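# Shift a rope-slung hoop onto the other post

## Task

Using the three arms and the ropes, move the hoop off the post it is on and lay it flat on the other post so it encircles the loose peg standing there, with that peg still upright afterwards. Neither the hoop nor the peg can be reached by hand; each bench has a metal block tied to the hoop by a rope. The hoop must never drop more than slightly below the top of the lower post, including while it dangles. Scene-frame arm bases (metres, heading in degrees counter-clockwise from +x): arm1 at x=+0.08 y=+1.41 z=+1.01 heading -93; arm2 at x=-1.48 y=-0.43 z=+1.03 heading +22; arm3 at x=+1.38 y=-0.53 z=+1.01 heading +171. At the end release everything and pull the arms away; a result that stays in place only because a robot holds it is not counted.

## Robot and tools

Setup: three identical i2rt Big YAM arms named arm1, arm2, arm3, each with six joints, a two-finger gripper and a wrist camera (arm1_cam_wrist, arm2_cam_wrist, arm3_cam_wrist). Two fixed room cameras exist: cam_low and cam_top. The hoop is handled only indirectly, by grasping the metal blocks and pulling the ropes. Reach is roughly 1.0 m from each arm's joint-1 axis. Occasionally a loose object may get a brief shove from outside.

Frame: one scene frame, origin on the floor, +z up, metres. The hand point is midway between the fingertips; the hand's z axis runs along the fingers and the fingers close along its y axis. Base headings are in degrees counter-clockwise from +x.

execute_actions: argument actions is a list holding exactly one action or none. An action is an object keyed by robot name; each name holds a joints object. Inside joints, each key is an absolute target (not an offset) for that arm only, in its own joint space: joint1_rad (-2.879 to 2.879, base yaw, positive counter-clockwise seen from above, 0 points along the base heading), joint2_rad (0 to 3.141, shoulder; 0 is upper arm back and roughly level, increasing lifts it up then forward), joint3_rad (0 to 3.019, elbow; 0 folded, increasing opens), joint4_rad (-1.692 to 1.57, hand pitch, positive tips fingers up), joint5_rad (-1.57 to 1.57, sideways hand swing, positive to the arm's right), joint6_rad (-2.094 to 2.094, roll, positive clockwise viewed from behind the hand), gripper_m (0 to 0.093 metres of fingertip spacing). Done-tolerances are ±0.045, 0.14, 0.09, 0.055, 0.03, 0.035 rad and ±0.003 m. Any subset of joints and arms may be named; all start together and may finish at different times, and an action runs 15 s at most. Omitted joints may keep pushing toward older targets. An unknown key or out-of-range number rejects the whole call with no motion. Optional cameras lists which images to return (null, omitted or ["all"] gives all; [] gives none); the pictures line gives image order. An empty actions list just reports state and images. Example: {"arm1": {"joints": {"gripper_m": 0.05}}, "arm2": {"joints": {"joint1_rad": 0.3}}}.

wait: seconds, 0 to 10; sends nothing new and returns the same as an empty action. zoom_image: camera plus region [x0, y0, x1, y1] in pixels of that camera's latest full image, origin top-left, up to 504x504. finished_scene: scene number (1 or 2); irreversible, reports success and gives the next task. Replying with no tool call ends all remaining scenes.

Reading results: joint_positions are measured values; joint torques are total drive output in arm-joint order, with per-unit offset, scale and noise, so they are only rough hints of load. joint_status for the last accepted action: off_target (stopped short, possibly still pushing), contact_stop or time_out (target dropped, holds position; a timed-out joint may keep a target within 0.375, 0.375, 0.113, 0.225, 0.075, 0.3 rad of where it is and resume if freed), not_followed (a self/arm-collision check withheld the targets, shown by "joint command not followed" and a cause line; the gripper still acts and the arm may retry those targets each action). on_its_own lists uncommanded behaviour; "held at" is a target, not a position. To relieve a push, command the reported position. Small target changes may not move a joint; loaded joints sag. MOTOR HOT appears at 85 °C; at 100 °C an OVER-TEMPERATURE FAULT drops that whole arm until it cools, and its unmet keys read limit_stop_at_motor_heat (resend them). A reported stop skips the rest of that reply's execute_actions, wait and finished_scene calls.

Cameras: calibration (K, distortion, T_world_to_cam) is given per camera; room cameras may be off by up to about 2.3 degrees and 9 mm, and wrist-camera poses derive from joint readings, so expect larger error there.

Avoid: arms pressing hard against each other (fails and ends the run) or hard hits; the collision check misses fingers, gripper housings and wrist cameras and can be late, and no state line reports robot contact. Arms do not wait for each other, and joint paths can swing wide. Do not knock anything off the work area or to the floor, do not let the hoop dip below the lower post's top, do not topple the peg, and avoid drops, slams and sustained hard pushing, which also heats motors. The sim keeps running while you think, with the robots holding their last commands.

Each tool is called after ">>>" by a JSON object that holds its "name" and its "arguments", one argument or row to a line.

## Session

>>> {"name": "execute_actions", "arguments": {
  "actions": []
}}

Scene clock: 0.00 s.
Joint torques (N m, as the arm reports them, + toward a larger angle): no reading
arm1.joint_positions: joint1_rad=-0.659 joint2_rad=+0.633 joint3_rad=+1.408 joint4_rad=-1.247 joint5_rad=-0.089 joint6_rad=+0.345 gripper_m=+0.095
arm1.joint_status: not commanded
arm1.hand: x=-0.0692 y=+1.2162 z=+1.5719 quat_wxyz=(-0.328, -0.818, -0.241, +0.407) (m; scene frame)
arm2.joint_positions: joint1_rad=-0.100 joint2_rad=+0.596 joint3_rad=+1.345 joint4_rad=-1.359 joint5_rad=+0.017 joint6_rad=+0.258 gripper_m=+0.094
arm2.joint_status: not commanded
arm2.hand: x=-1.2597 y=-0.3657 z=+1.5531 quat_wxyz=(-0.447, +0.011, -0.887, -0.118) (m; scene frame)
arm3.joint_positions: joint1_rad=+0.298 joint2_rad=+0.554 joint3_rad=+1.643 joint4_rad=-1.455 joint5_rad=-0.085 joint6_rad=-0.294 gripper_m=+0.094
arm3.joint_status: not commanded
arm3.hand: x=+1.2379 y=-0.5661 z=+1.6509 quat_wxyz=(-0.008, +0.798, +0.200, -0.568) (m; scene frame)
pictures: arm1_cam_wrist, arm2_cam_wrist, arm3_cam_wrist, cam_low, cam_top
Images, in order (width x height): arm1_cam_wrist 616x616, arm2_cam_wrist 616x616, arm3_cam_wrist 616x616, cam_low 672x504, cam_top 672x504.

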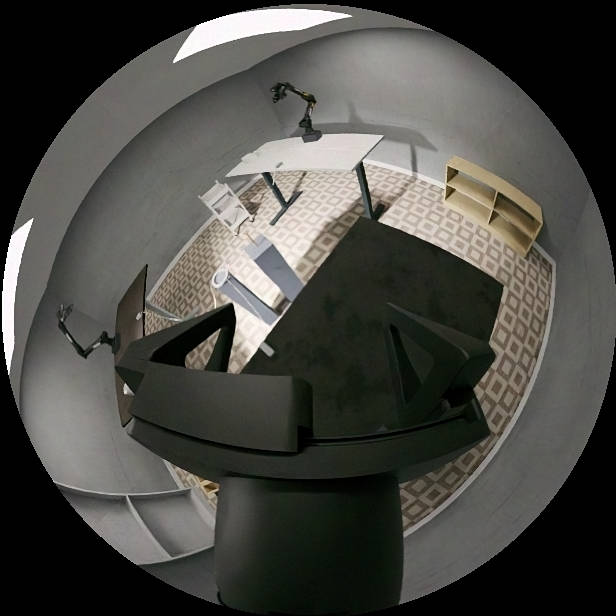

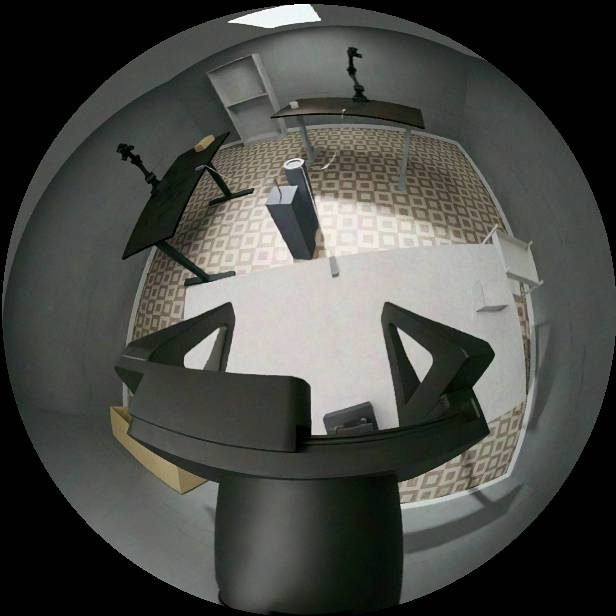

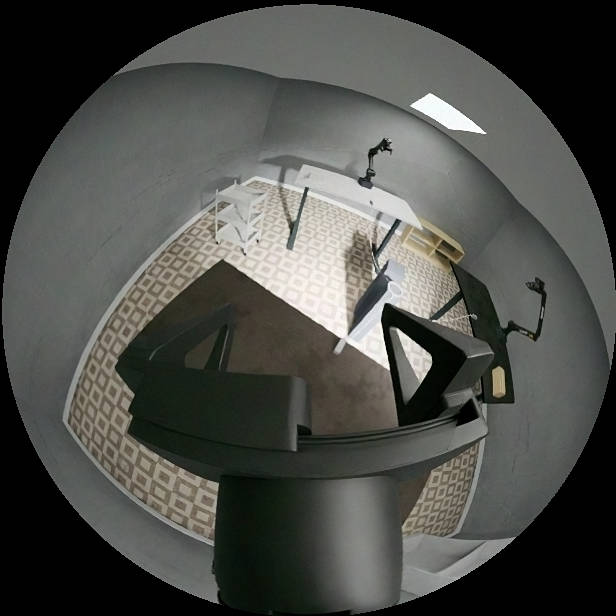

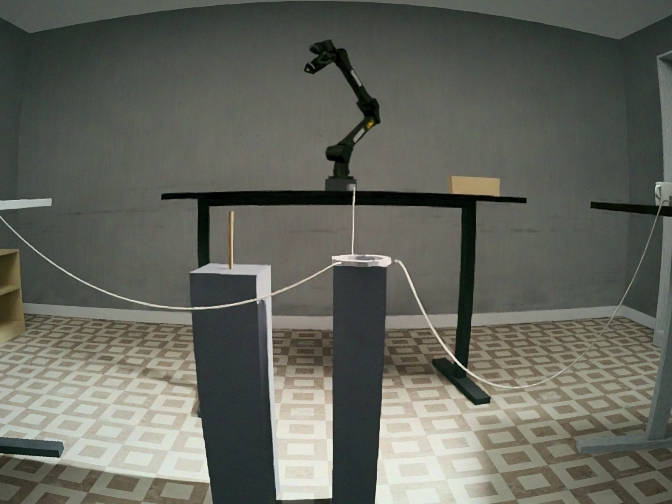

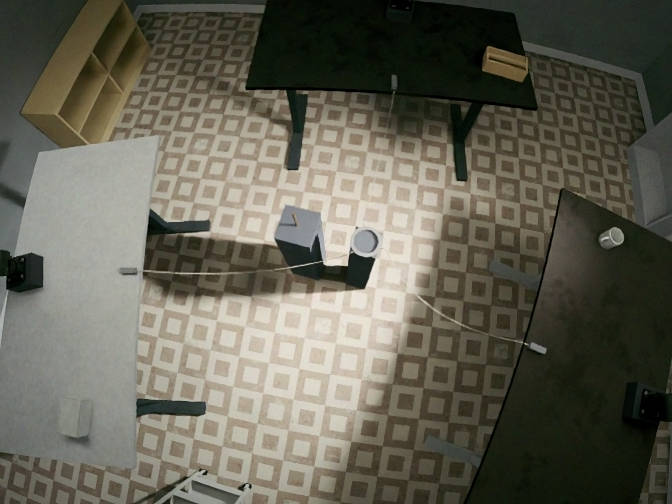

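>>> {"name": "zoom_image", "arguments": {
  "camera": "cam_top",
  "region": [260, 60, 460, 300]
}}

>>> {"name": "zoom_image", "arguments": {
  "camera": "cam_low",
  "region": [180, 160, 420, 320]
}}

>>> {"name": "zoom_image", "arguments": {
  "camera": "cam_top",
  "region": [0, 220, 200, 320]
}}

>>> {"name": "zoom_image", "arguments": {
  "camera": "cam_top",
  "region": [472, 310, 672, 440]
}}

Region (260, 60, 460, 300) of cam_top's 672x504 image, scaled by 2.100, with more detail than that image has.

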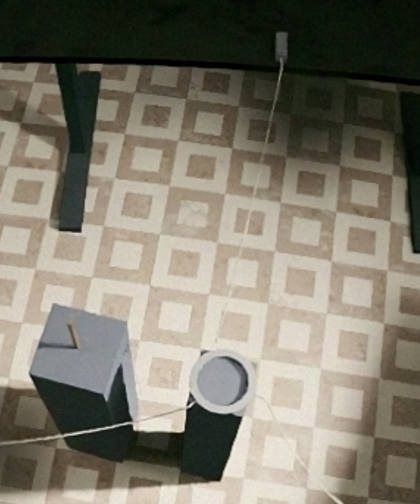

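Region (180, 160, 420, 320) of cam_low's 672x504 image, scaled by 2.100, with more detail than that image has.

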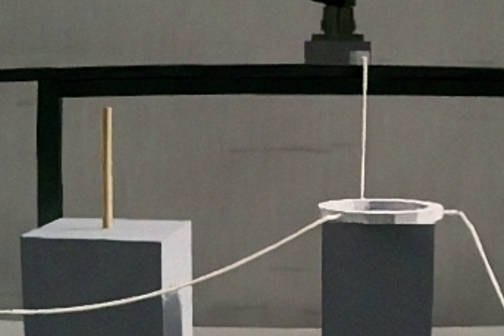

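Region (0, 220, 200, 320) of cam_top's 672x504 image, scaled by 2.520, with more detail than that image has.

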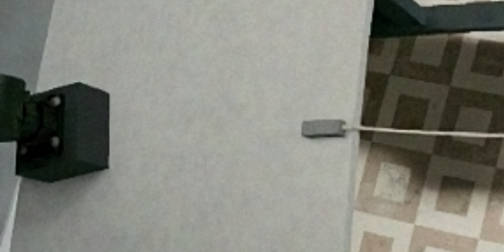

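Region (472, 310, 672, 440) of cam_top's 672x504 image, scaled by 2.520, with more detail than that image has; it fills the top 328 rows of this view, and the rest is white.

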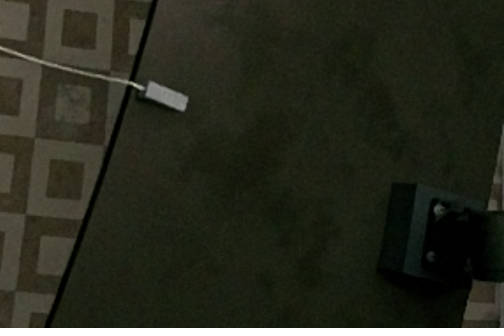

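>>> {"name": "execute_actions", "arguments": {
  "actions": [
    {"arm1":{"joints":{"joint1_rad":0.09,"joint2_rad":1.6,"joint3_rad":1.5,"joint4_rad":-1.45,"joint5_rad":0,"joint6_rad":0}},"arm2":{"joints":{"joint1_rad":-0.17,"joint2_rad":1.8,"joint3_rad":1.7,"joint4_rad":-1.45,"joint5_rad":0,"joint6_rad":0}},"arm3":{"joints":{"joint1_rad":-0.19,"joint2_rad":1.7,"joint3_rad":1.4,"joint4_rad":-1.25,"joint5_rad":0,"joint6_rad":0}}}
  ]
}}

Scene clock: 22.50 s.
Joint torques (N m, as the arm reports them, + toward a larger angle): arm1=[ -0.82 -15.35   9.96   0.06   0.06  -0.05] | arm2=[ -1.9  -16.24   9.49   0.1   -0.15  -0.28] | arm3=[  0.29 -14.45   8.56   0.94   0.03   0.22]
arm1.joint_positions: joint1_rad=+0.097 joint2_rad=+1.597 joint3_rad=+1.486 joint4_rad=-1.436 joint5_rad=-0.001 joint6_rad=+0.016 gripper_m=+0.095
arm1.joint_status: all done
arm1.hand: x=+0.1042 y=+0.9300 z=+1.2262 quat_wxyz=(-0.009, -0.695, -0.719, +0.008) (m; scene frame)
arm2.joint_positions: joint1_rad=-0.165 joint2_rad=+1.812 joint3_rad=+1.693 joint4_rad=-1.444 joint5_rad=+0.004 joint6_rad=+0.012 gripper_m=+0.094
arm2.joint_status: all done
arm2.hand: x=-0.9333 y=-0.3033 z=+1.2255 quat_wxyz=(-0.004, +0.107, -0.994, +0.002) (m; scene frame)
arm3.joint_positions: joint1_rad=-0.185 joint2_rad=+1.697 joint3_rad=+1.387 joint4_rad=-1.262 joint5_rad=-0.001 joint6_rad=-0.013 gripper_m=+0.094
arm3.joint_status: all done
arm3.hand: x=+0.9046 y=-0.3645 z=+1.1481 quat_wxyz=(+0.001, +0.986, -0.164, +0.000) (m; scene frame)
pictures: arm1_cam_wrist, arm2_cam_wrist, arm3_cam_wrist, cam_low, cam_top
camera_calibration (this result's frames):
arm1_cam_wrist: T_world_to_cam=[[-0.999527, -0.0304929, 0.00387716, 0.129306], [-0.0228984, 0.822792, 0.567882, -1.45289], [-0.0205065, 0.567525, -0.823101, 0.603393], [0, 0, 0, 1]] pos_world=[0.108349, 0.856932, 1.32122]
arm2_cam_wrist: T_world_to_cam=[[0.222389, -0.97461, 0.0260592, -0.123786], [-0.797484, -0.166466, 0.579921, -1.4934], [-0.560859, -0.14975, -0.814256, 0.550134], [0, 0, 0, 1]] pos_world=[-0.854883, -0.28686, 1.31723]
arm3_cam_wrist: T_world_to_cam=[[0.324104, 0.946019, -0.0023747, 0.060425], [0.777018, -0.264771, 0.571086, -1.45212], [0.539629, -0.186936, -0.820887, 0.511408], [0, 0, 0, 1]] pos_world=[0.832768, -0.346041, 1.24924]
Images, in order (width x height): arm1_cam_wrist 616x616, arm2_cam_wrist 616x616, arm3_cam_wrist 616x616, cam_low 672x504, cam_top 672x504.

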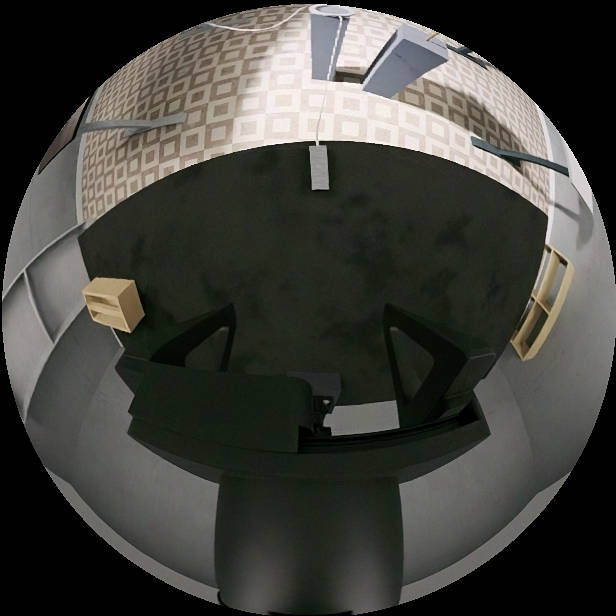

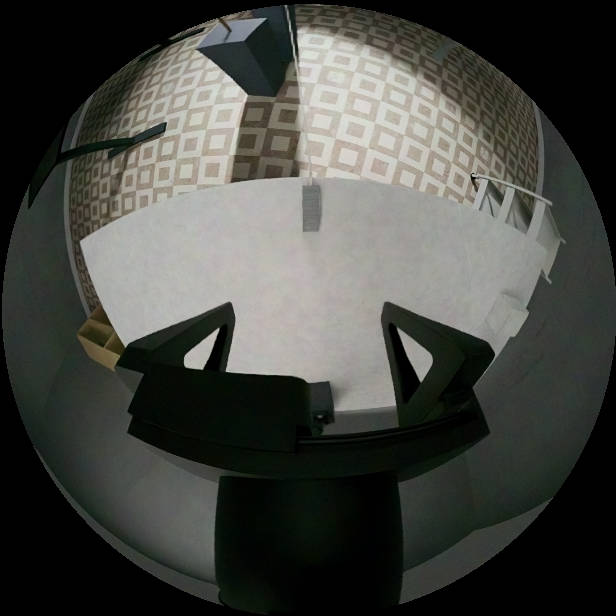

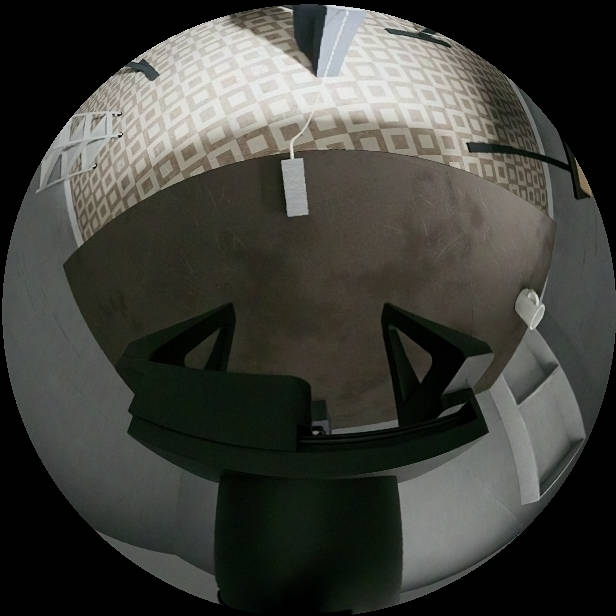

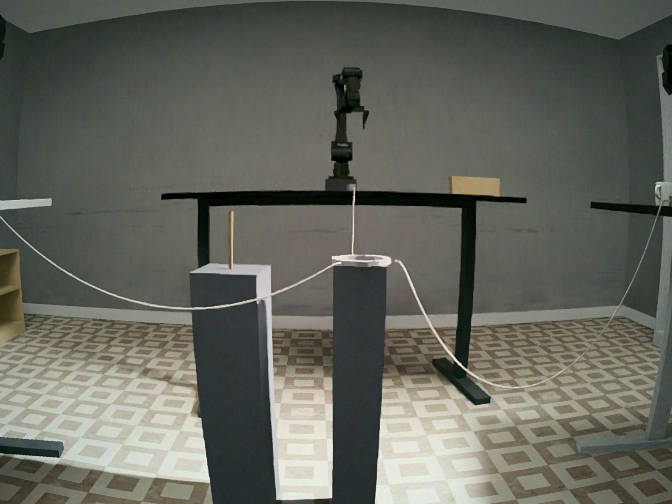

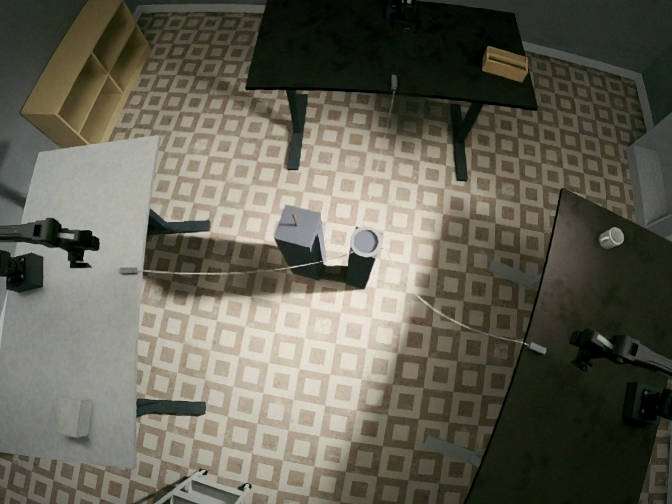

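>>> {"name": "execute_actions", "arguments": {
  "actions": [
    {"arm1":{"joints":{"joint1_rad":0.065,"joint2_rad":1.98,"joint3_rad":1.46,"joint4_rad":-1.05,"gripper_m":0.07}},"arm2":{"joints":{"joint1_rad":-0.18,"joint2_rad":2.02,"joint3_rad":1.48,"joint4_rad":-1.01,"gripper_m":0.07}},"arm3":{"joints":{"joint1_rad":-0.15,"joint2_rad":1.957,"joint3_rad":1.425,"joint4_rad":-1.03,"gripper_m":0.07}}}
  ],
  "cameras": ["arm1_cam_wrist","arm2_cam_wrist","arm3_cam_wrist"]
}}

Scene clock: 35.80 s.
Joint torques (N m, as the arm reports them, + toward a larger angle): arm1=[ -0.56 -21.24   8.27   1.27   0.06  -0.06] | arm2=[ -1.79 -17.41   8.55   0.51  -0.12  -0.3 ] | arm3=[  1.28 -19.07   8.42   0.93   0.03   0.21]
arm1.joint_positions: joint1_rad=+0.067 joint2_rad=+1.988 joint3_rad=+1.448 joint4_rad=-1.064 joint5_rad=-0.001 joint6_rad=+0.016 gripper_m=+0.070
arm1.joint_status: all done
arm1.hand: x=+0.0910 y=+0.8577 z=+1.0143 quat_wxyz=(+0.012, -0.706, -0.708, -0.012) (m; scene frame)
arm2.joint_positions: joint1_rad=-0.173 joint2_rad=+2.023 joint3_rad=+1.468 joint4_rad=-1.018 joint5_rad=+0.004 joint6_rad=+0.012 gripper_m=+0.070
arm2.joint_status: all done
arm2.hand: x=-0.9192 y=-0.3051 z=+1.0292 quat_wxyz=(+0.001, +0.103, -0.995, +0.002) (m; scene frame)
arm3.joint_positions: joint1_rad=-0.162 joint2_rad=+1.975 joint3_rad=+1.398 joint4_rad=-1.045 joint5_rad=-0.001 joint6_rad=-0.012 gripper_m=+0.070
arm3.joint_status: all done
arm3.hand: x=+0.8627 y=-0.3629 z=+1.0106 quat_wxyz=(+0.005, +0.988, -0.153, +0.025) (m; scene frame)
pictures: arm1_cam_wrist, arm2_cam_wrist, arm3_cam_wrist
camera_calibration (this result's frames):
arm1_cam_wrist: T_world_to_cam=[[-0.999987, -0.00100261, 0.00493721, 0.0884136], [0.00224022, 0.789289, 0.614018, -1.29378], [-0.00451251, 0.614022, -0.789276, 0.394068], [0, 0, 0, 1]] pos_world=[0.093089, 0.779292, 1.105]
arm2_cam_wrist: T_world_to_cam=[[0.214812, -0.976307, 0.0260696, -0.131028], [-0.793358, -0.158867, 0.587661, -1.37045], [-0.569596, -0.146919, -0.808687, 0.384984], [0, 0, 0, 1]] pos_world=[-0.839823, -0.289081, 1.12011]
arm3_cam_wrist: T_world_to_cam=[[0.302804, 0.953048, -0.00298497, 0.0936697], [0.754089, -0.237673, 0.612259, -1.35255], [0.582803, -0.187645, -0.790651, 0.353436], [0, 0, 0, 1]] pos_world=[0.785595, -0.344415, 1.10784]
Images, in order (width x height): arm1_cam_wrist 616x616, arm2_cam_wrist 616x616, arm3_cam_wrist 616x616.

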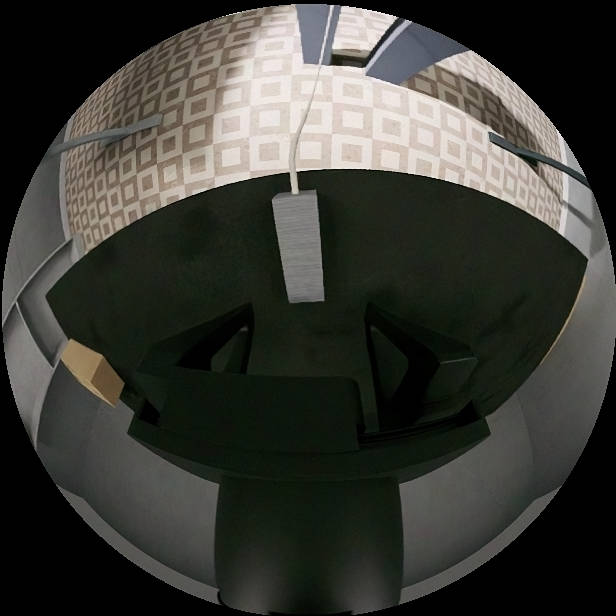

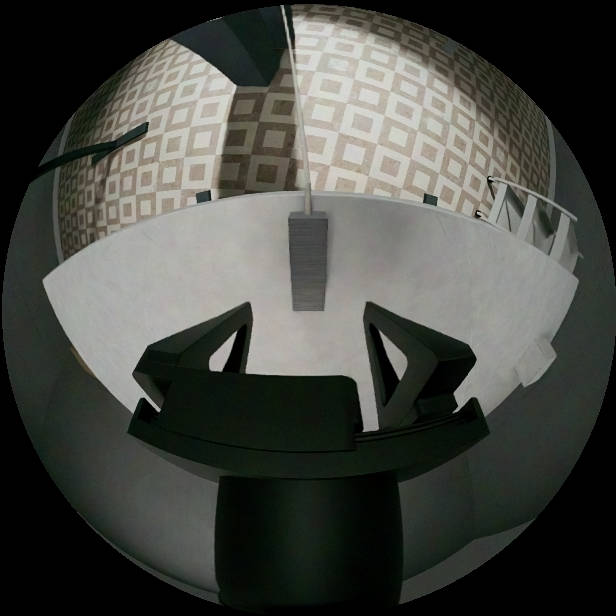

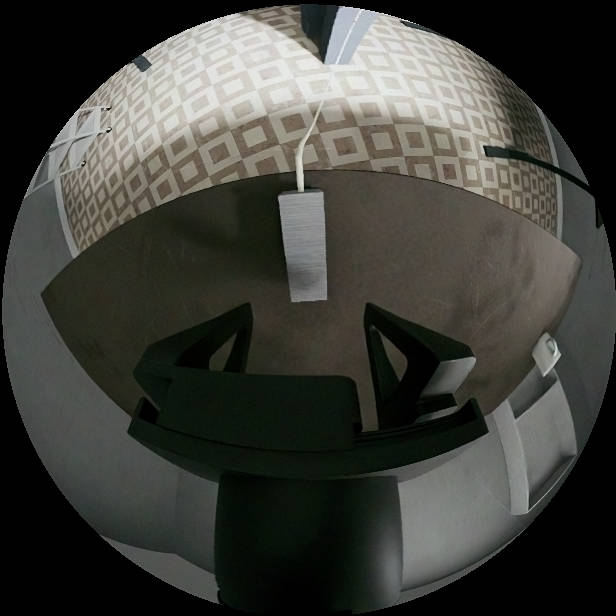

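>>> {"name": "execute_actions", "arguments": {
  "actions": [
    {"arm1":{"joints":{"joint1_rad":0.08,"joint2_rad":2.08,"joint3_rad":1.49,"joint4_rad":-0.94}},"arm2":{"joints":{"joint2_rad":2.13,"joint3_rad":1.5,"joint4_rad":-0.91}},"arm3":{"joints":{"joint2_rad":2.04,"joint3_rad":1.44,"joint4_rad":-0.91}}}
  ],
  "cameras": ["arm1_cam_wrist","arm2_cam_wrist","arm3_cam_wrist"]
}}

Scene clock: 41.90 s.
Joint torques (N m, as the arm reports them, + toward a larger angle): arm1=[  0.07 -20.37   9.6    1.31   0.06  -0.06] | arm2=[ -1.73 -17.33   9.31   0.77  -0.03  -0.29] | arm3=[  1.31 -16.54   9.1    1.15   0.03   0.22]
arm1.joint_positions: joint1_rad=+0.073 joint2_rad=+2.072 joint3_rad=+1.458 joint4_rad=-0.954 joint5_rad=-0.001 joint6_rad=+0.016 gripper_m=+0.070
arm1.joint_status: all done
arm1.hand: x=+0.0951 y=+0.8382 z=+0.9716 quat_wxyz=(-0.002, -0.704, -0.711, +0.001) (m; scene frame)
arm2.joint_positions: joint1_rad=-0.175 joint2_rad=+2.127 joint3_rad=+1.469 joint4_rad=-0.917 joint5_rad=+0.002 joint6_rad=+0.012 gripper_m=+0.070
arm2.joint_status: all done
arm2.hand: x=-0.9109 y=-0.3042 z=+0.9719 quat_wxyz=(+0.001, +0.102, -0.995, +0.002) (m; scene frame)
arm3.joint_positions: joint1_rad=-0.162 joint2_rad=+2.027 joint3_rad=+1.402 joint4_rad=-0.926 joint5_rad=-0.001 joint6_rad=-0.012 gripper_m=+0.070
arm3.joint_status: all done
arm3.hand: x=+0.8403 y=-0.3555 z=+0.9837 quat_wxyz=(+0.000, +0.988, -0.153, -0.010) (m; scene frame)
pictures: arm1_cam_wrist, arm2_cam_wrist, arm3_cam_wrist
camera_calibration (this result's frames):
arm1_cam_wrist: T_world_to_cam=[[-0.999964, -0.00731422, 0.00426231, 0.0986717], [-0.00344142, 0.811232, 0.584714, -1.24155], [-0.00773445, 0.584679, -0.811228, 0.418608], [0, 0, 0, 1]] pos_world=[0.0976332, 0.763158, 1.06512]
arm2_cam_wrist: T_world_to_cam=[[0.213364, -0.976664, 0.0245432, -0.130335], [-0.792529, -0.158338, 0.58892, -1.33031], [-0.571291, -0.145105, -0.807819, 0.341664], [0, 0, 0, 1]] pos_world=[-0.831309, -0.288355, 1.06265]
arm3_cam_wrist: T_world_to_cam=[[0.302711, 0.95308, -0.00212588, 0.0925811], [0.793387, -0.250753, 0.554671, -1.29846], [0.528113, -0.169592, -0.832067, 0.439696], [0, 0, 0, 1]] pos_world=[0.76995, -0.339262, 1.08627]
Images, in order (width x height): arm1_cam_wrist 616x616, arm2_cam_wrist 616x616, arm3_cam_wrist 616x616.

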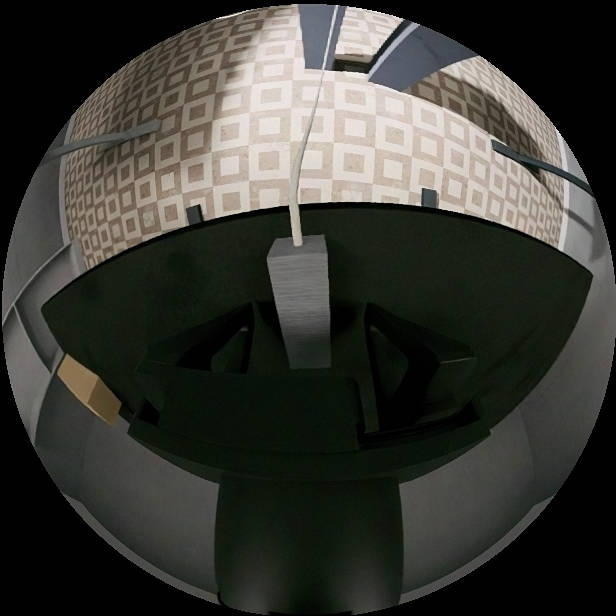

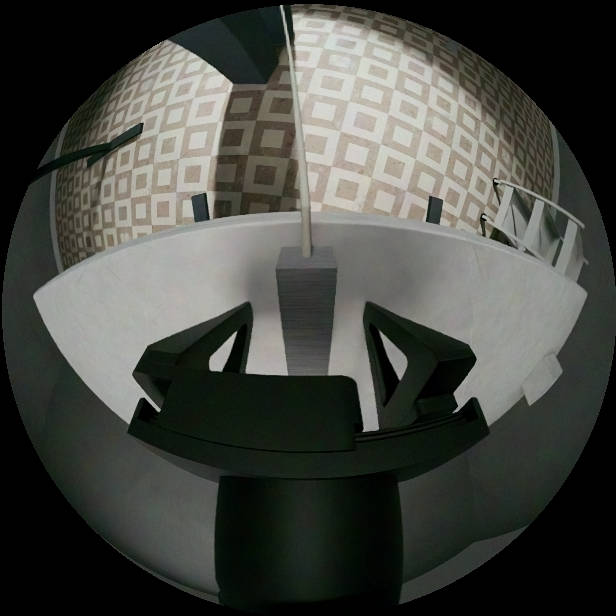

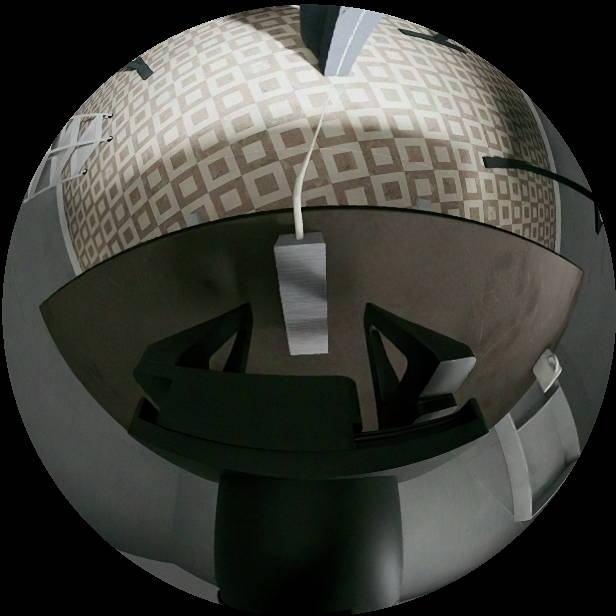

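>>> {"name": "execute_actions", "arguments": {
  "actions": [
    {"arm1":{"joints":{"joint2_rad":2.1,"joint6_rad":-0.12}},"arm3":{"joints":{"joint2_rad":2.08,"joint4_rad":-0.88,"joint6_rad":-0.1}}}
  ],
  "cameras": []
}}

>>> {"name": "execute_actions", "arguments": {
  "actions": [
    {"arm1":{"joints":{"gripper_m":0}},"arm2":{"joints":{"gripper_m":0}},"arm3":{"joints":{"gripper_m":0}}}
  ],
  "cameras": ["arm1_cam_wrist","arm2_cam_wrist","arm3_cam_wrist"]
}}

Scene clock: 48.13 s.
Joint torques (N m, as the arm reports them, + toward a larger angle): arm1=[  0.09 -18.71   9.56   1.36   0.05  -0.06] | arm2=[ -0.81 -18.15   9.48   0.66  -0.05  -0.25] | arm3=[  1.16 -16.61   8.9    1.1    0.03  -0.08]
arm1.joint_positions: joint1_rad=+0.073 joint2_rad=+2.072 joint3_rad=+1.458 joint4_rad=-0.954 joint5_rad=-0.001 joint6_rad=-0.104 gripper_m=+0.070
arm1.joint_status: all done
arm1.hand: x=+0.0951 y=+0.8383 z=+0.9714 quat_wxyz=(-0.001, -0.660, -0.751, +0.001) (m; scene frame)
arm2.joint_positions: joint1_rad=-0.175 joint2_rad=+2.127 joint3_rad=+1.469 joint4_rad=-0.917 joint5_rad=+0.002 joint6_rad=+0.012 gripper_m=+0.070
arm2.joint_status: not commanded
arm2.hand: x=-0.9109 y=-0.3042 z=+0.9719 quat_wxyz=(+0.001, +0.102, -0.995, +0.002) (m; scene frame)
arm3.joint_positions: joint1_rad=-0.162 joint2_rad=+2.062 joint3_rad=+1.402 joint4_rad=-0.896 joint5_rad=-0.001 joint6_rad=-0.087 gripper_m=+0.070
arm3.joint_status: all done
arm3.hand: x=+0.8386 y=-0.3549 z=+0.9649 quat_wxyz=(+0.000, +0.993, -0.116, -0.008) (m; scene frame)
pictures: none
No camera images: the call's "cameras" was empty. Leave "cameras" out to get every camera's image.

Scene clock: 48.80 s.
Joint torques (N m, as the arm reports them, + toward a larger angle): arm1=[  0.01 -18.72   9.57   1.29   0.03  -0.06] | arm2=[ -2.   -17.44   9.39   0.49  -0.05  -0.29] | arm3=[  1.33 -16.54   8.76   1.18   0.01  -0.09]
arm1.joint_positions: joint1_rad=+0.073 joint2_rad=+2.072 joint3_rad=+1.458 joint4_rad=-0.954 joint5_rad=+0.000 joint6_rad=-0.105 gripper_m=+0.025
arm1.joint_status: gripper_m off_target (ended at +0.025, target +0.000)
arm1.hand: x=+0.0951 y=+0.8381 z=+0.9714 quat_wxyz=(-0.001, -0.659, -0.752, +0.001) (m; scene frame)
arm2.joint_positions: joint1_rad=-0.175 joint2_rad=+2.127 joint3_rad=+1.469 joint4_rad=-0.917 joint5_rad=+0.002 joint6_rad=+0.011 gripper_m=+0.025
arm2.joint_status: gripper_m off_target (ended at +0.025, target +0.000)
arm2.hand: x=-0.9110 y=-0.3040 z=+0.9719 quat_wxyz=(+0.001, +0.102, -0.995, +0.001) (m; scene frame)
arm3.joint_positions: joint1_rad=-0.162 joint2_rad=+2.062 joint3_rad=+1.402 joint4_rad=-0.895 joint5_rad=-0.001 joint6_rad=-0.088 gripper_m=+0.024
arm3.joint_status: gripper_m off_target (ended at +0.024, target +0.000)
arm3.hand: x=+0.8386 y=-0.3549 z=+0.9649 quat_wxyz=(-0.001, +0.993, -0.116, -0.008) (m; scene frame)
pictures: arm1_cam_wrist, arm2_cam_wrist, arm3_cam_wrist
camera_calibration (this result's frames):
arm1_cam_wrist: T_world_to_cam=[[-0.991776, -0.127885, 0.00510265, 0.198065], [-0.100821, 0.805202, 0.584368, -1.22668], [-0.0788405, 0.579047, -0.811473, 0.430228], [0, 0, 0, 1]] pos_world=[0.106681, 0.76393, 1.06494]
arm2_cam_wrist: T_world_to_cam=[[0.213738, -0.976602, 0.0237792, -0.129102], [-0.792372, -0.159078, 0.588932, -1.3304], [-0.571369, -0.144719, -0.807833, 0.341726], [0, 0, 0, 1]] pos_world=[-0.831328, -0.288265, 1.06264]
arm3_cam_wrist: T_world_to_cam=[[0.229947, 0.973203, -0.000614238, 0.159174], [0.807834, -0.190522, 0.557769, -1.28021], [0.542706, -0.128753, -0.829996, 0.425324], [0, 0, 0, 1]] pos_world=[0.766773, -0.344055, 1.06718]
Images, in order (width x height): arm1_cam_wrist 616x616, arm2_cam_wrist 616x616, arm3_cam_wrist 616x616.

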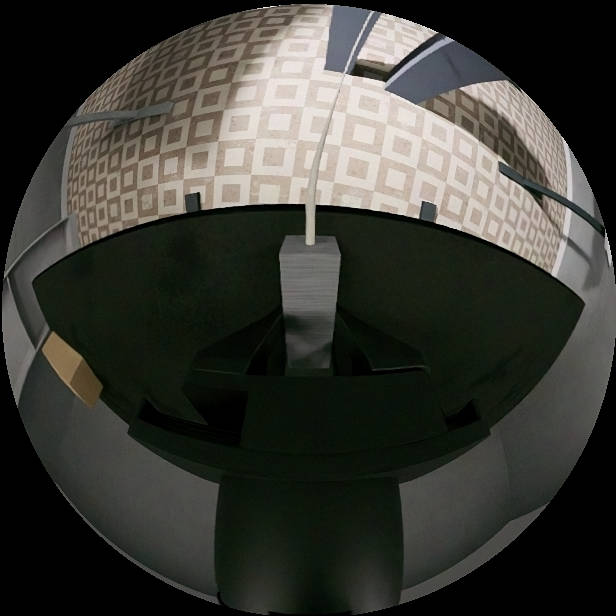

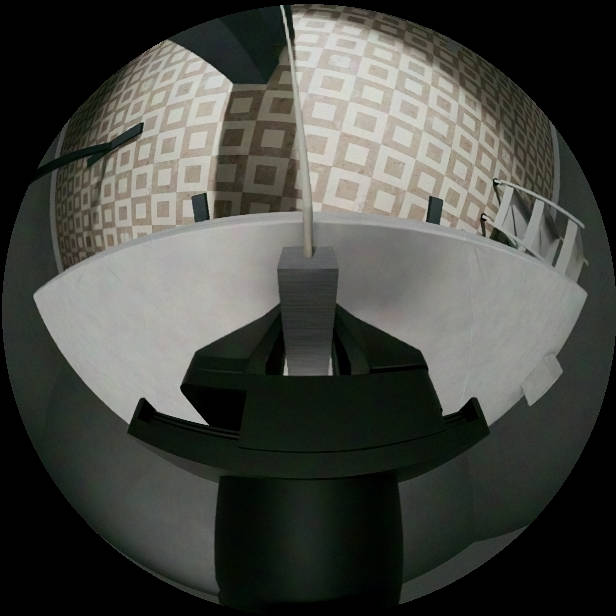

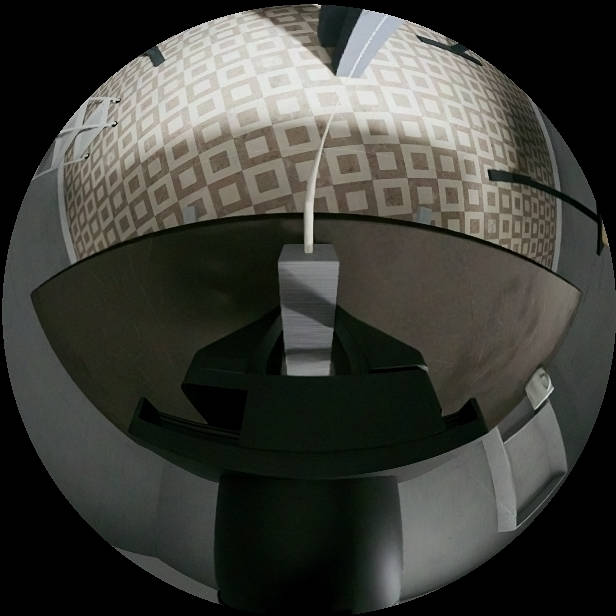

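>>> {"name": "execute_actions", "arguments": {
  "actions": [
    {"arm1":{"joints":{"joint2_rad":1.85,"joint3_rad":1.57,"joint4_rad":-1.2}},"arm2":{"joints":{"joint2_rad":2.0,"joint3_rad":1.74,"joint4_rad":-1.125}},"arm3":{"joints":{"joint2_rad":1.4,"joint3_rad":1.52,"joint4_rad":-1.6}}}
  ],
  "cameras": []
}}

>>> {"name": "execute_actions", "arguments": {
  "actions": [
    {"arm1":{"joints":{"joint6_rad":0.05}},"arm2":{"joints":{"joint1_rad":-0.4,"joint6_rad":-0.45}},"arm3":{"joints":{"joint1_rad":0.05,"joint6_rad":0.4}}}
  ],
  "cameras": []
}}

>>> {"name": "wait", "arguments": {
  "seconds": 2
}}

Scene clock: 68.83 s.
Joint torques (N m, as the arm reports them, + toward a larger angle): arm1=[  0.04 -18.72  10.38   0.26   0.02  -0.05] | arm2=[ -1.5  -17.77  11.13   0.18  -0.07  -0.28] | arm3=[  1.34 -10.25   9.39  -0.24   0.01  -0.09]
arm1.joint_positions: joint1_rad=+0.073 joint2_rad=+1.839 joint3_rad=+1.546 joint4_rad=-1.186 joint5_rad=+0.000 joint6_rad=-0.105 gripper_m=+0.025
arm1.joint_status: all done
arm1.hand: x=+0.0950 y=+0.8389 z=+1.1299 quat_wxyz=(-0.031, -0.659, -0.751, +0.034) (m; scene frame)
arm2.joint_positions: joint1_rad=-0.175 joint2_rad=+1.991 joint3_rad=+1.710 joint4_rad=-1.118 joint5_rad=+0.002 joint6_rad=+0.011 gripper_m=+0.025
arm2.joint_status: all done
arm2.hand: x=-0.8460 y=-0.2897 z=+1.1354 quat_wxyz=(-0.086, +0.102, -0.991, -0.009) (m; scene frame)
arm3.joint_positions: joint1_rad=-0.162 joint2_rad=+1.398 joint3_rad=+1.502 joint4_rad=-1.586 joint5_rad=-0.001 joint6_rad=-0.088 gripper_m=+0.024
arm3.joint_status: all done
arm3.hand: x=+0.9723 y=-0.3987 z=+1.3226 quat_wxyz=(-0.008, +0.992, -0.116, -0.044) (m; scene frame)
pictures: none
No camera images: the call's "cameras" was empty. Leave "cameras" out to get every camera's image.

Scene clock: 70.37 s.
Joint torques (N m, as the arm reports them, + toward a larger angle): arm1=[  0.08 -18.62  10.32   0.24   0.04   0.25] | arm2=[ -1.44 -17.16  11.28   0.34  -0.12  -0.28] | arm3=[ -0.27 -10.15   9.33  -0.28   0.07   0.22]
arm1.joint_positions: joint1_rad=+0.073 joint2_rad=+1.839 joint3_rad=+1.546 joint4_rad=-1.186 joint5_rad=+0.000 joint6_rad=+0.034 gripper_m=+0.025
arm1.joint_status: all done
arm1.hand: x=+0.0950 y=+0.8389 z=+1.1299 quat_wxyz=(-0.034, -0.709, -0.703, +0.031) (m; scene frame)
arm2.joint_positions: joint1_rad=-0.394 joint2_rad=+1.991 joint3_rad=+1.710 joint4_rad=-1.118 joint5_rad=+0.002 joint6_rad=-0.437 gripper_m=+0.025
arm2.joint_status: all done
arm2.hand: x=-0.8310 y=-0.4302 z=+1.1355 quat_wxyz=(-0.084, +0.215, -0.973, +0.020) (m; scene frame)
arm3.joint_positions: joint1_rad=+0.060 joint2_rad=+1.398 joint3_rad=+1.502 joint4_rad=-1.586 joint5_rad=-0.001 joint6_rad=+0.387 gripper_m=+0.024
arm3.joint_status: all done
arm3.hand: x=+0.9527 y=-0.4909 z=+1.3227 quat_wxyz=(+0.008, +0.970, -0.240, -0.044) (m; scene frame)
pictures: none
No camera images: the call's "cameras" was empty. Leave "cameras" out to get every camera's image.

Scene clock: 72.37 s.
Joint torques (N m, as the arm reports them, + toward a larger angle): arm1=[  0.07 -18.59  10.35   0.24   0.04   0.26] | arm2=[ -1.66 -17.98  11.16   0.41  -0.09  -0.28] | arm3=[ -0.31 -10.12   9.33  -0.25   0.07   0.21]
arm1.joint_positions: joint1_rad=+0.073 joint2_rad=+1.839 joint3_rad=+1.546 joint4_rad=-1.186 joint5_rad=+0.000 joint6_rad=+0.034 gripper_m=+0.025
arm1.joint_status: all done
arm1.hand: x=+0.0950 y=+0.8389 z=+1.1299 quat_wxyz=(-0.034, -0.709, -0.703, +0.031) (m; scene frame)
arm2.joint_positions: joint1_rad=-0.394 joint2_rad=+1.991 joint3_rad=+1.710 joint4_rad=-1.118 joint5_rad=+0.002 joint6_rad=-0.437 gripper_m=+0.025
arm2.joint_status: all done
arm2.hand: x=-0.8310 y=-0.4302 z=+1.1355 quat_wxyz=(-0.084, +0.215, -0.973, +0.020) (m; scene frame)
arm3.joint_positions: joint1_rad=+0.060 joint2_rad=+1.398 joint3_rad=+1.502 joint4_rad=-1.586 joint5_rad=-0.001 joint6_rad=+0.387 gripper_m=+0.024
arm3.joint_status: all done
arm3.hand: x=+0.9527 y=-0.4909 z=+1.3227 quat_wxyz=(+0.008, +0.970, -0.240, -0.044) (m; scene frame)
wait: 2.00 s; at rest by 0.27 s
pictures: arm1_cam_wrist, arm2_cam_wrist, arm3_cam_wrist, cam_low, cam_top
camera_calibration (this result's frames):
arm1_cam_wrist: T_world_to_cam=[[-0.999936, 0.0112696, 0.00130306, 0.085648], [0.0103541, 0.859648, 0.510783, -1.29306], [0.00463612, 0.510763, -0.859709, 0.662209], [0, 0, 0, 1]] pos_world=[0.0959609, 0.772378, 1.22967]
arm2_cam_wrist: T_world_to_cam=[[0.420252, -0.902133, 0.0976934, -0.153514], [-0.826367, -0.336021, 0.451892, -1.33225], [-0.37484, -0.270639, -0.886707, 0.700005], [0, 0, 0, 1]] pos_world=[-0.774026, -0.396707, 1.23773]
arm3_cam_wrist: T_world_to_cam=[[0.464893, 0.884642, -0.0358247, 0.0448275], [0.774177, -0.386544, 0.501231, -1.5873], [0.429563, -0.260754, -0.864571, 0.731606], [0, 0, 0, 1]] pos_world=[0.893745, -0.462451, 1.42974]
Images, in order (width x height): arm1_cam_wrist 616x616, arm2_cam_wrist 616x616, arm3_cam_wrist 616x616, cam_low 672x504, cam_top 672x504.

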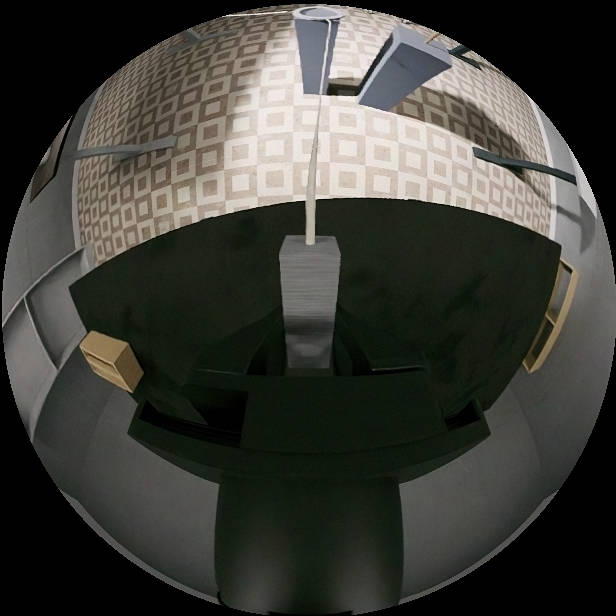

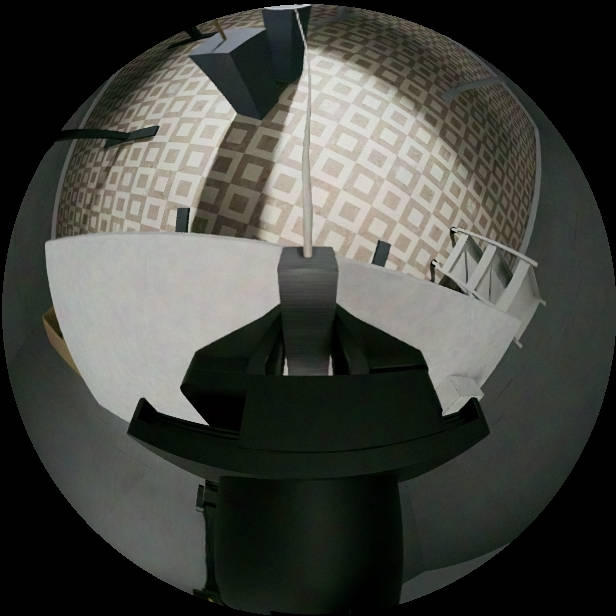

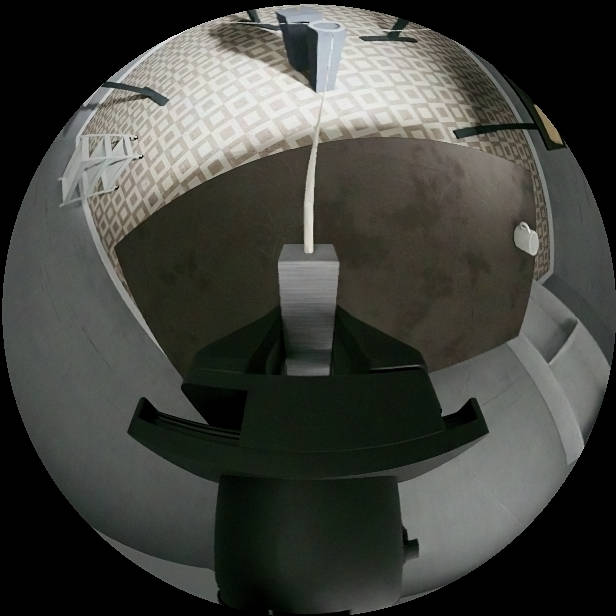

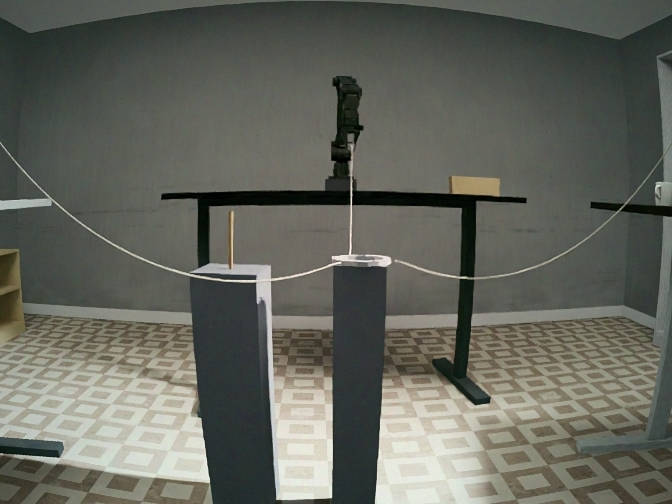

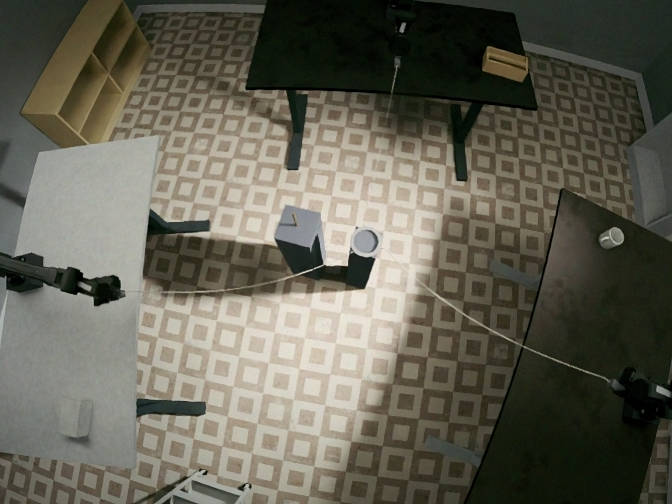

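>>> {"name": "execute_actions", "arguments": {
  "actions": [
    {"arm1":{"joints":{"joint2_rad":1.67,"joint3_rad":1.44}},"arm2":{"joints":{"joint2_rad":1.82}},"arm3":{"joints":{"joint2_rad":1.15,"joint3_rad":1.35}}}
  ],
  "cameras": []
}}

>>> {"name": "wait", "arguments": {
  "seconds": 2
}}

Scene clock: 81.70 s.
Joint torques (N m, as the arm reports them, + toward a larger angle): arm1=[  0.02 -16.29   9.27   0.59   0.04   0.26] | arm2=[ -1.98 -16.48  11.82   0.73  -0.09  -0.26] | arm3=[-0.29 -5.64  9.1   0.1   0.07  0.2 ]
arm1.joint_positions: joint1_rad=+0.073 joint2_rad=+1.663 joint3_rad=+1.434 joint4_rad=-1.191 joint5_rad=+0.000 joint6_rad=+0.034 gripper_m=+0.025
arm1.joint_status: all done
arm1.hand: x=+0.0939 y=+0.8815 z=+1.1787 quat_wxyz=(-0.055, -0.708, -0.702, +0.051) (m; scene frame)
arm2.joint_positions: joint1_rad=-0.394 joint2_rad=+1.813 joint3_rad=+1.710 joint4_rad=-1.121 joint5_rad=+0.002 joint6_rad=-0.438 gripper_m=+0.025
arm2.joint_status: all done
arm2.hand: x=-0.8362 y=-0.4301 z=+1.2466 quat_wxyz=(-0.169, +0.213, -0.962, +0.039) (m; scene frame)
arm3.joint_positions: joint1_rad=+0.060 joint2_rad=+1.142 joint3_rad=+1.335 joint4_rad=-1.589 joint5_rad=-0.001 joint6_rad=+0.387 gripper_m=+0.024
arm3.joint_status: all done
arm3.hand: x=+1.0340 y=-0.4988 z=+1.3469 quat_wxyz=(+0.014, +0.967, -0.239, -0.086) (m; scene frame)
pictures: none
No camera images: the call's "cameras" was empty. Leave "cameras" out to get every camera's image.

Scene clock: 83.70 s.
Joint torques (N m, as the arm reports them, + toward a larger angle): arm1=[  0.05 -16.41   9.19   0.61   0.04   0.25] | arm2=[ -1.54 -16.66  11.85   0.89  -0.09  -0.3 ] | arm3=[-0.26 -5.34  9.15  0.1   0.07  0.21]
arm1.joint_positions: joint1_rad=+0.073 joint2_rad=+1.663 joint3_rad=+1.434 joint4_rad=-1.191 joint5_rad=+0.000 joint6_rad=+0.034 gripper_m=+0.025
arm1.joint_status: all done
arm1.hand: x=+0.0939 y=+0.8815 z=+1.1787 quat_wxyz=(-0.055, -0.708, -0.702, +0.051) (m; scene frame)
arm2.joint_positions: joint1_rad=-0.394 joint2_rad=+1.813 joint3_rad=+1.710 joint4_rad=-1.121 joint5_rad=+0.002 joint6_rad=-0.438 gripper_m=+0.025
arm2.joint_status: all done
arm2.hand: x=-0.8362 y=-0.4301 z=+1.2466 quat_wxyz=(-0.169, +0.213, -0.962, +0.039) (m; scene frame)
arm3.joint_positions: joint1_rad=+0.060 joint2_rad=+1.142 joint3_rad=+1.335 joint4_rad=-1.589 joint5_rad=-0.001 joint6_rad=+0.387 gripper_m=+0.024
arm3.joint_status: all done
arm3.hand: x=+1.0340 y=-0.4988 z=+1.3469 quat_wxyz=(+0.014, +0.967, -0.239, -0.086) (m; scene frame)
wait: 2.00 s; at rest by 0.27 s
pictures: arm1_cam_wrist, arm2_cam_wrist, arm3_cam_wrist, cam_low, cam_top
camera_calibration (this result's frames):
arm1_cam_wrist: T_world_to_cam=[[-0.999936, 0.0112898, -0.000880382, 0.0865527], [0.00962309, 0.888146, 0.459461, -1.31913], [0.00596913, 0.459423, -0.888197, 0.761172], [0, 0, 0, 1]] pos_world=[0.0946977, 0.820898, 1.28223]
arm2_cam_wrist: T_world_to_cam=[[0.397002, -0.901905, 0.170168, -0.271842], [-0.892562, -0.336189, 0.300516, -1.25348], [-0.213829, -0.271191, -0.938474, 0.995523], [0, 0, 0, 1]] pos_world=[-0.798015, -0.396605, 1.35722]
arm3_cam_wrist: T_world_to_cam=[[0.460564, 0.885032, -0.067823, 0.062695], [0.813782, -0.390501, 0.430428, -1.61298], [0.354458, -0.253433, -0.900073, 0.844648], [0, 0, 0, 1]] pos_world=[0.98435, -0.471297, 1.45877]
Images, in order (width x height): arm1_cam_wrist 616x616, arm2_cam_wrist 616x616, arm3_cam_wrist 616x616, cam_low 672x504, cam_top 672x504.

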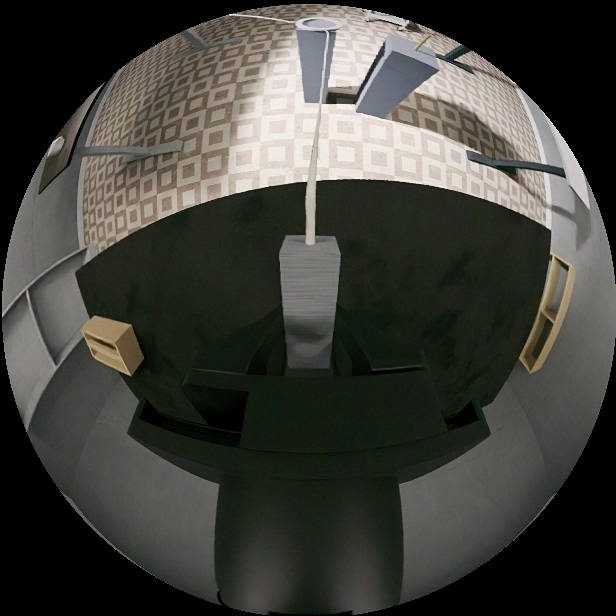

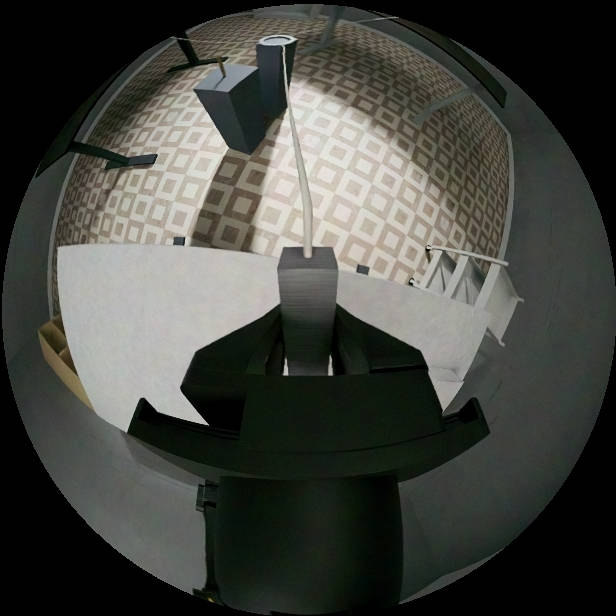

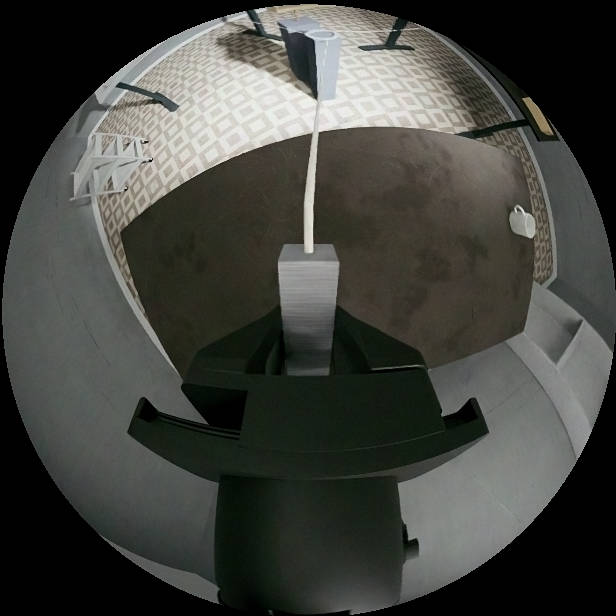

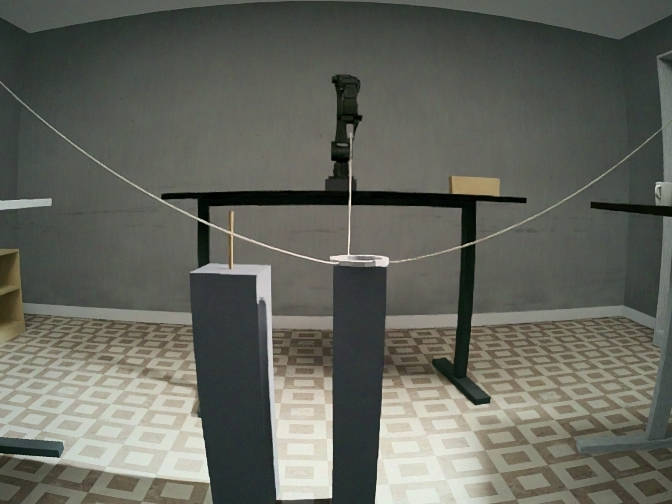

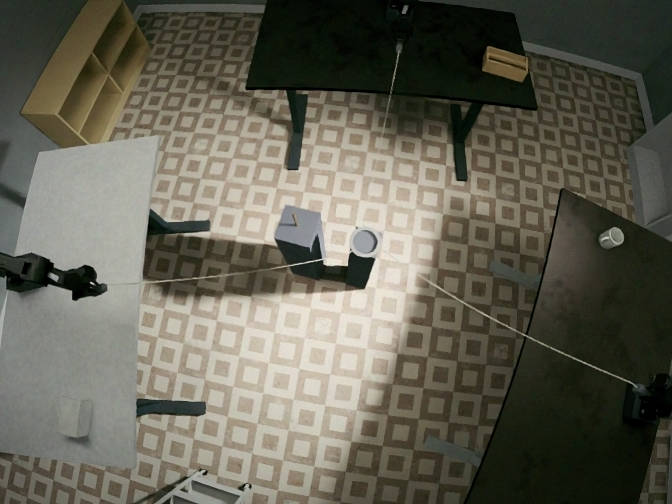

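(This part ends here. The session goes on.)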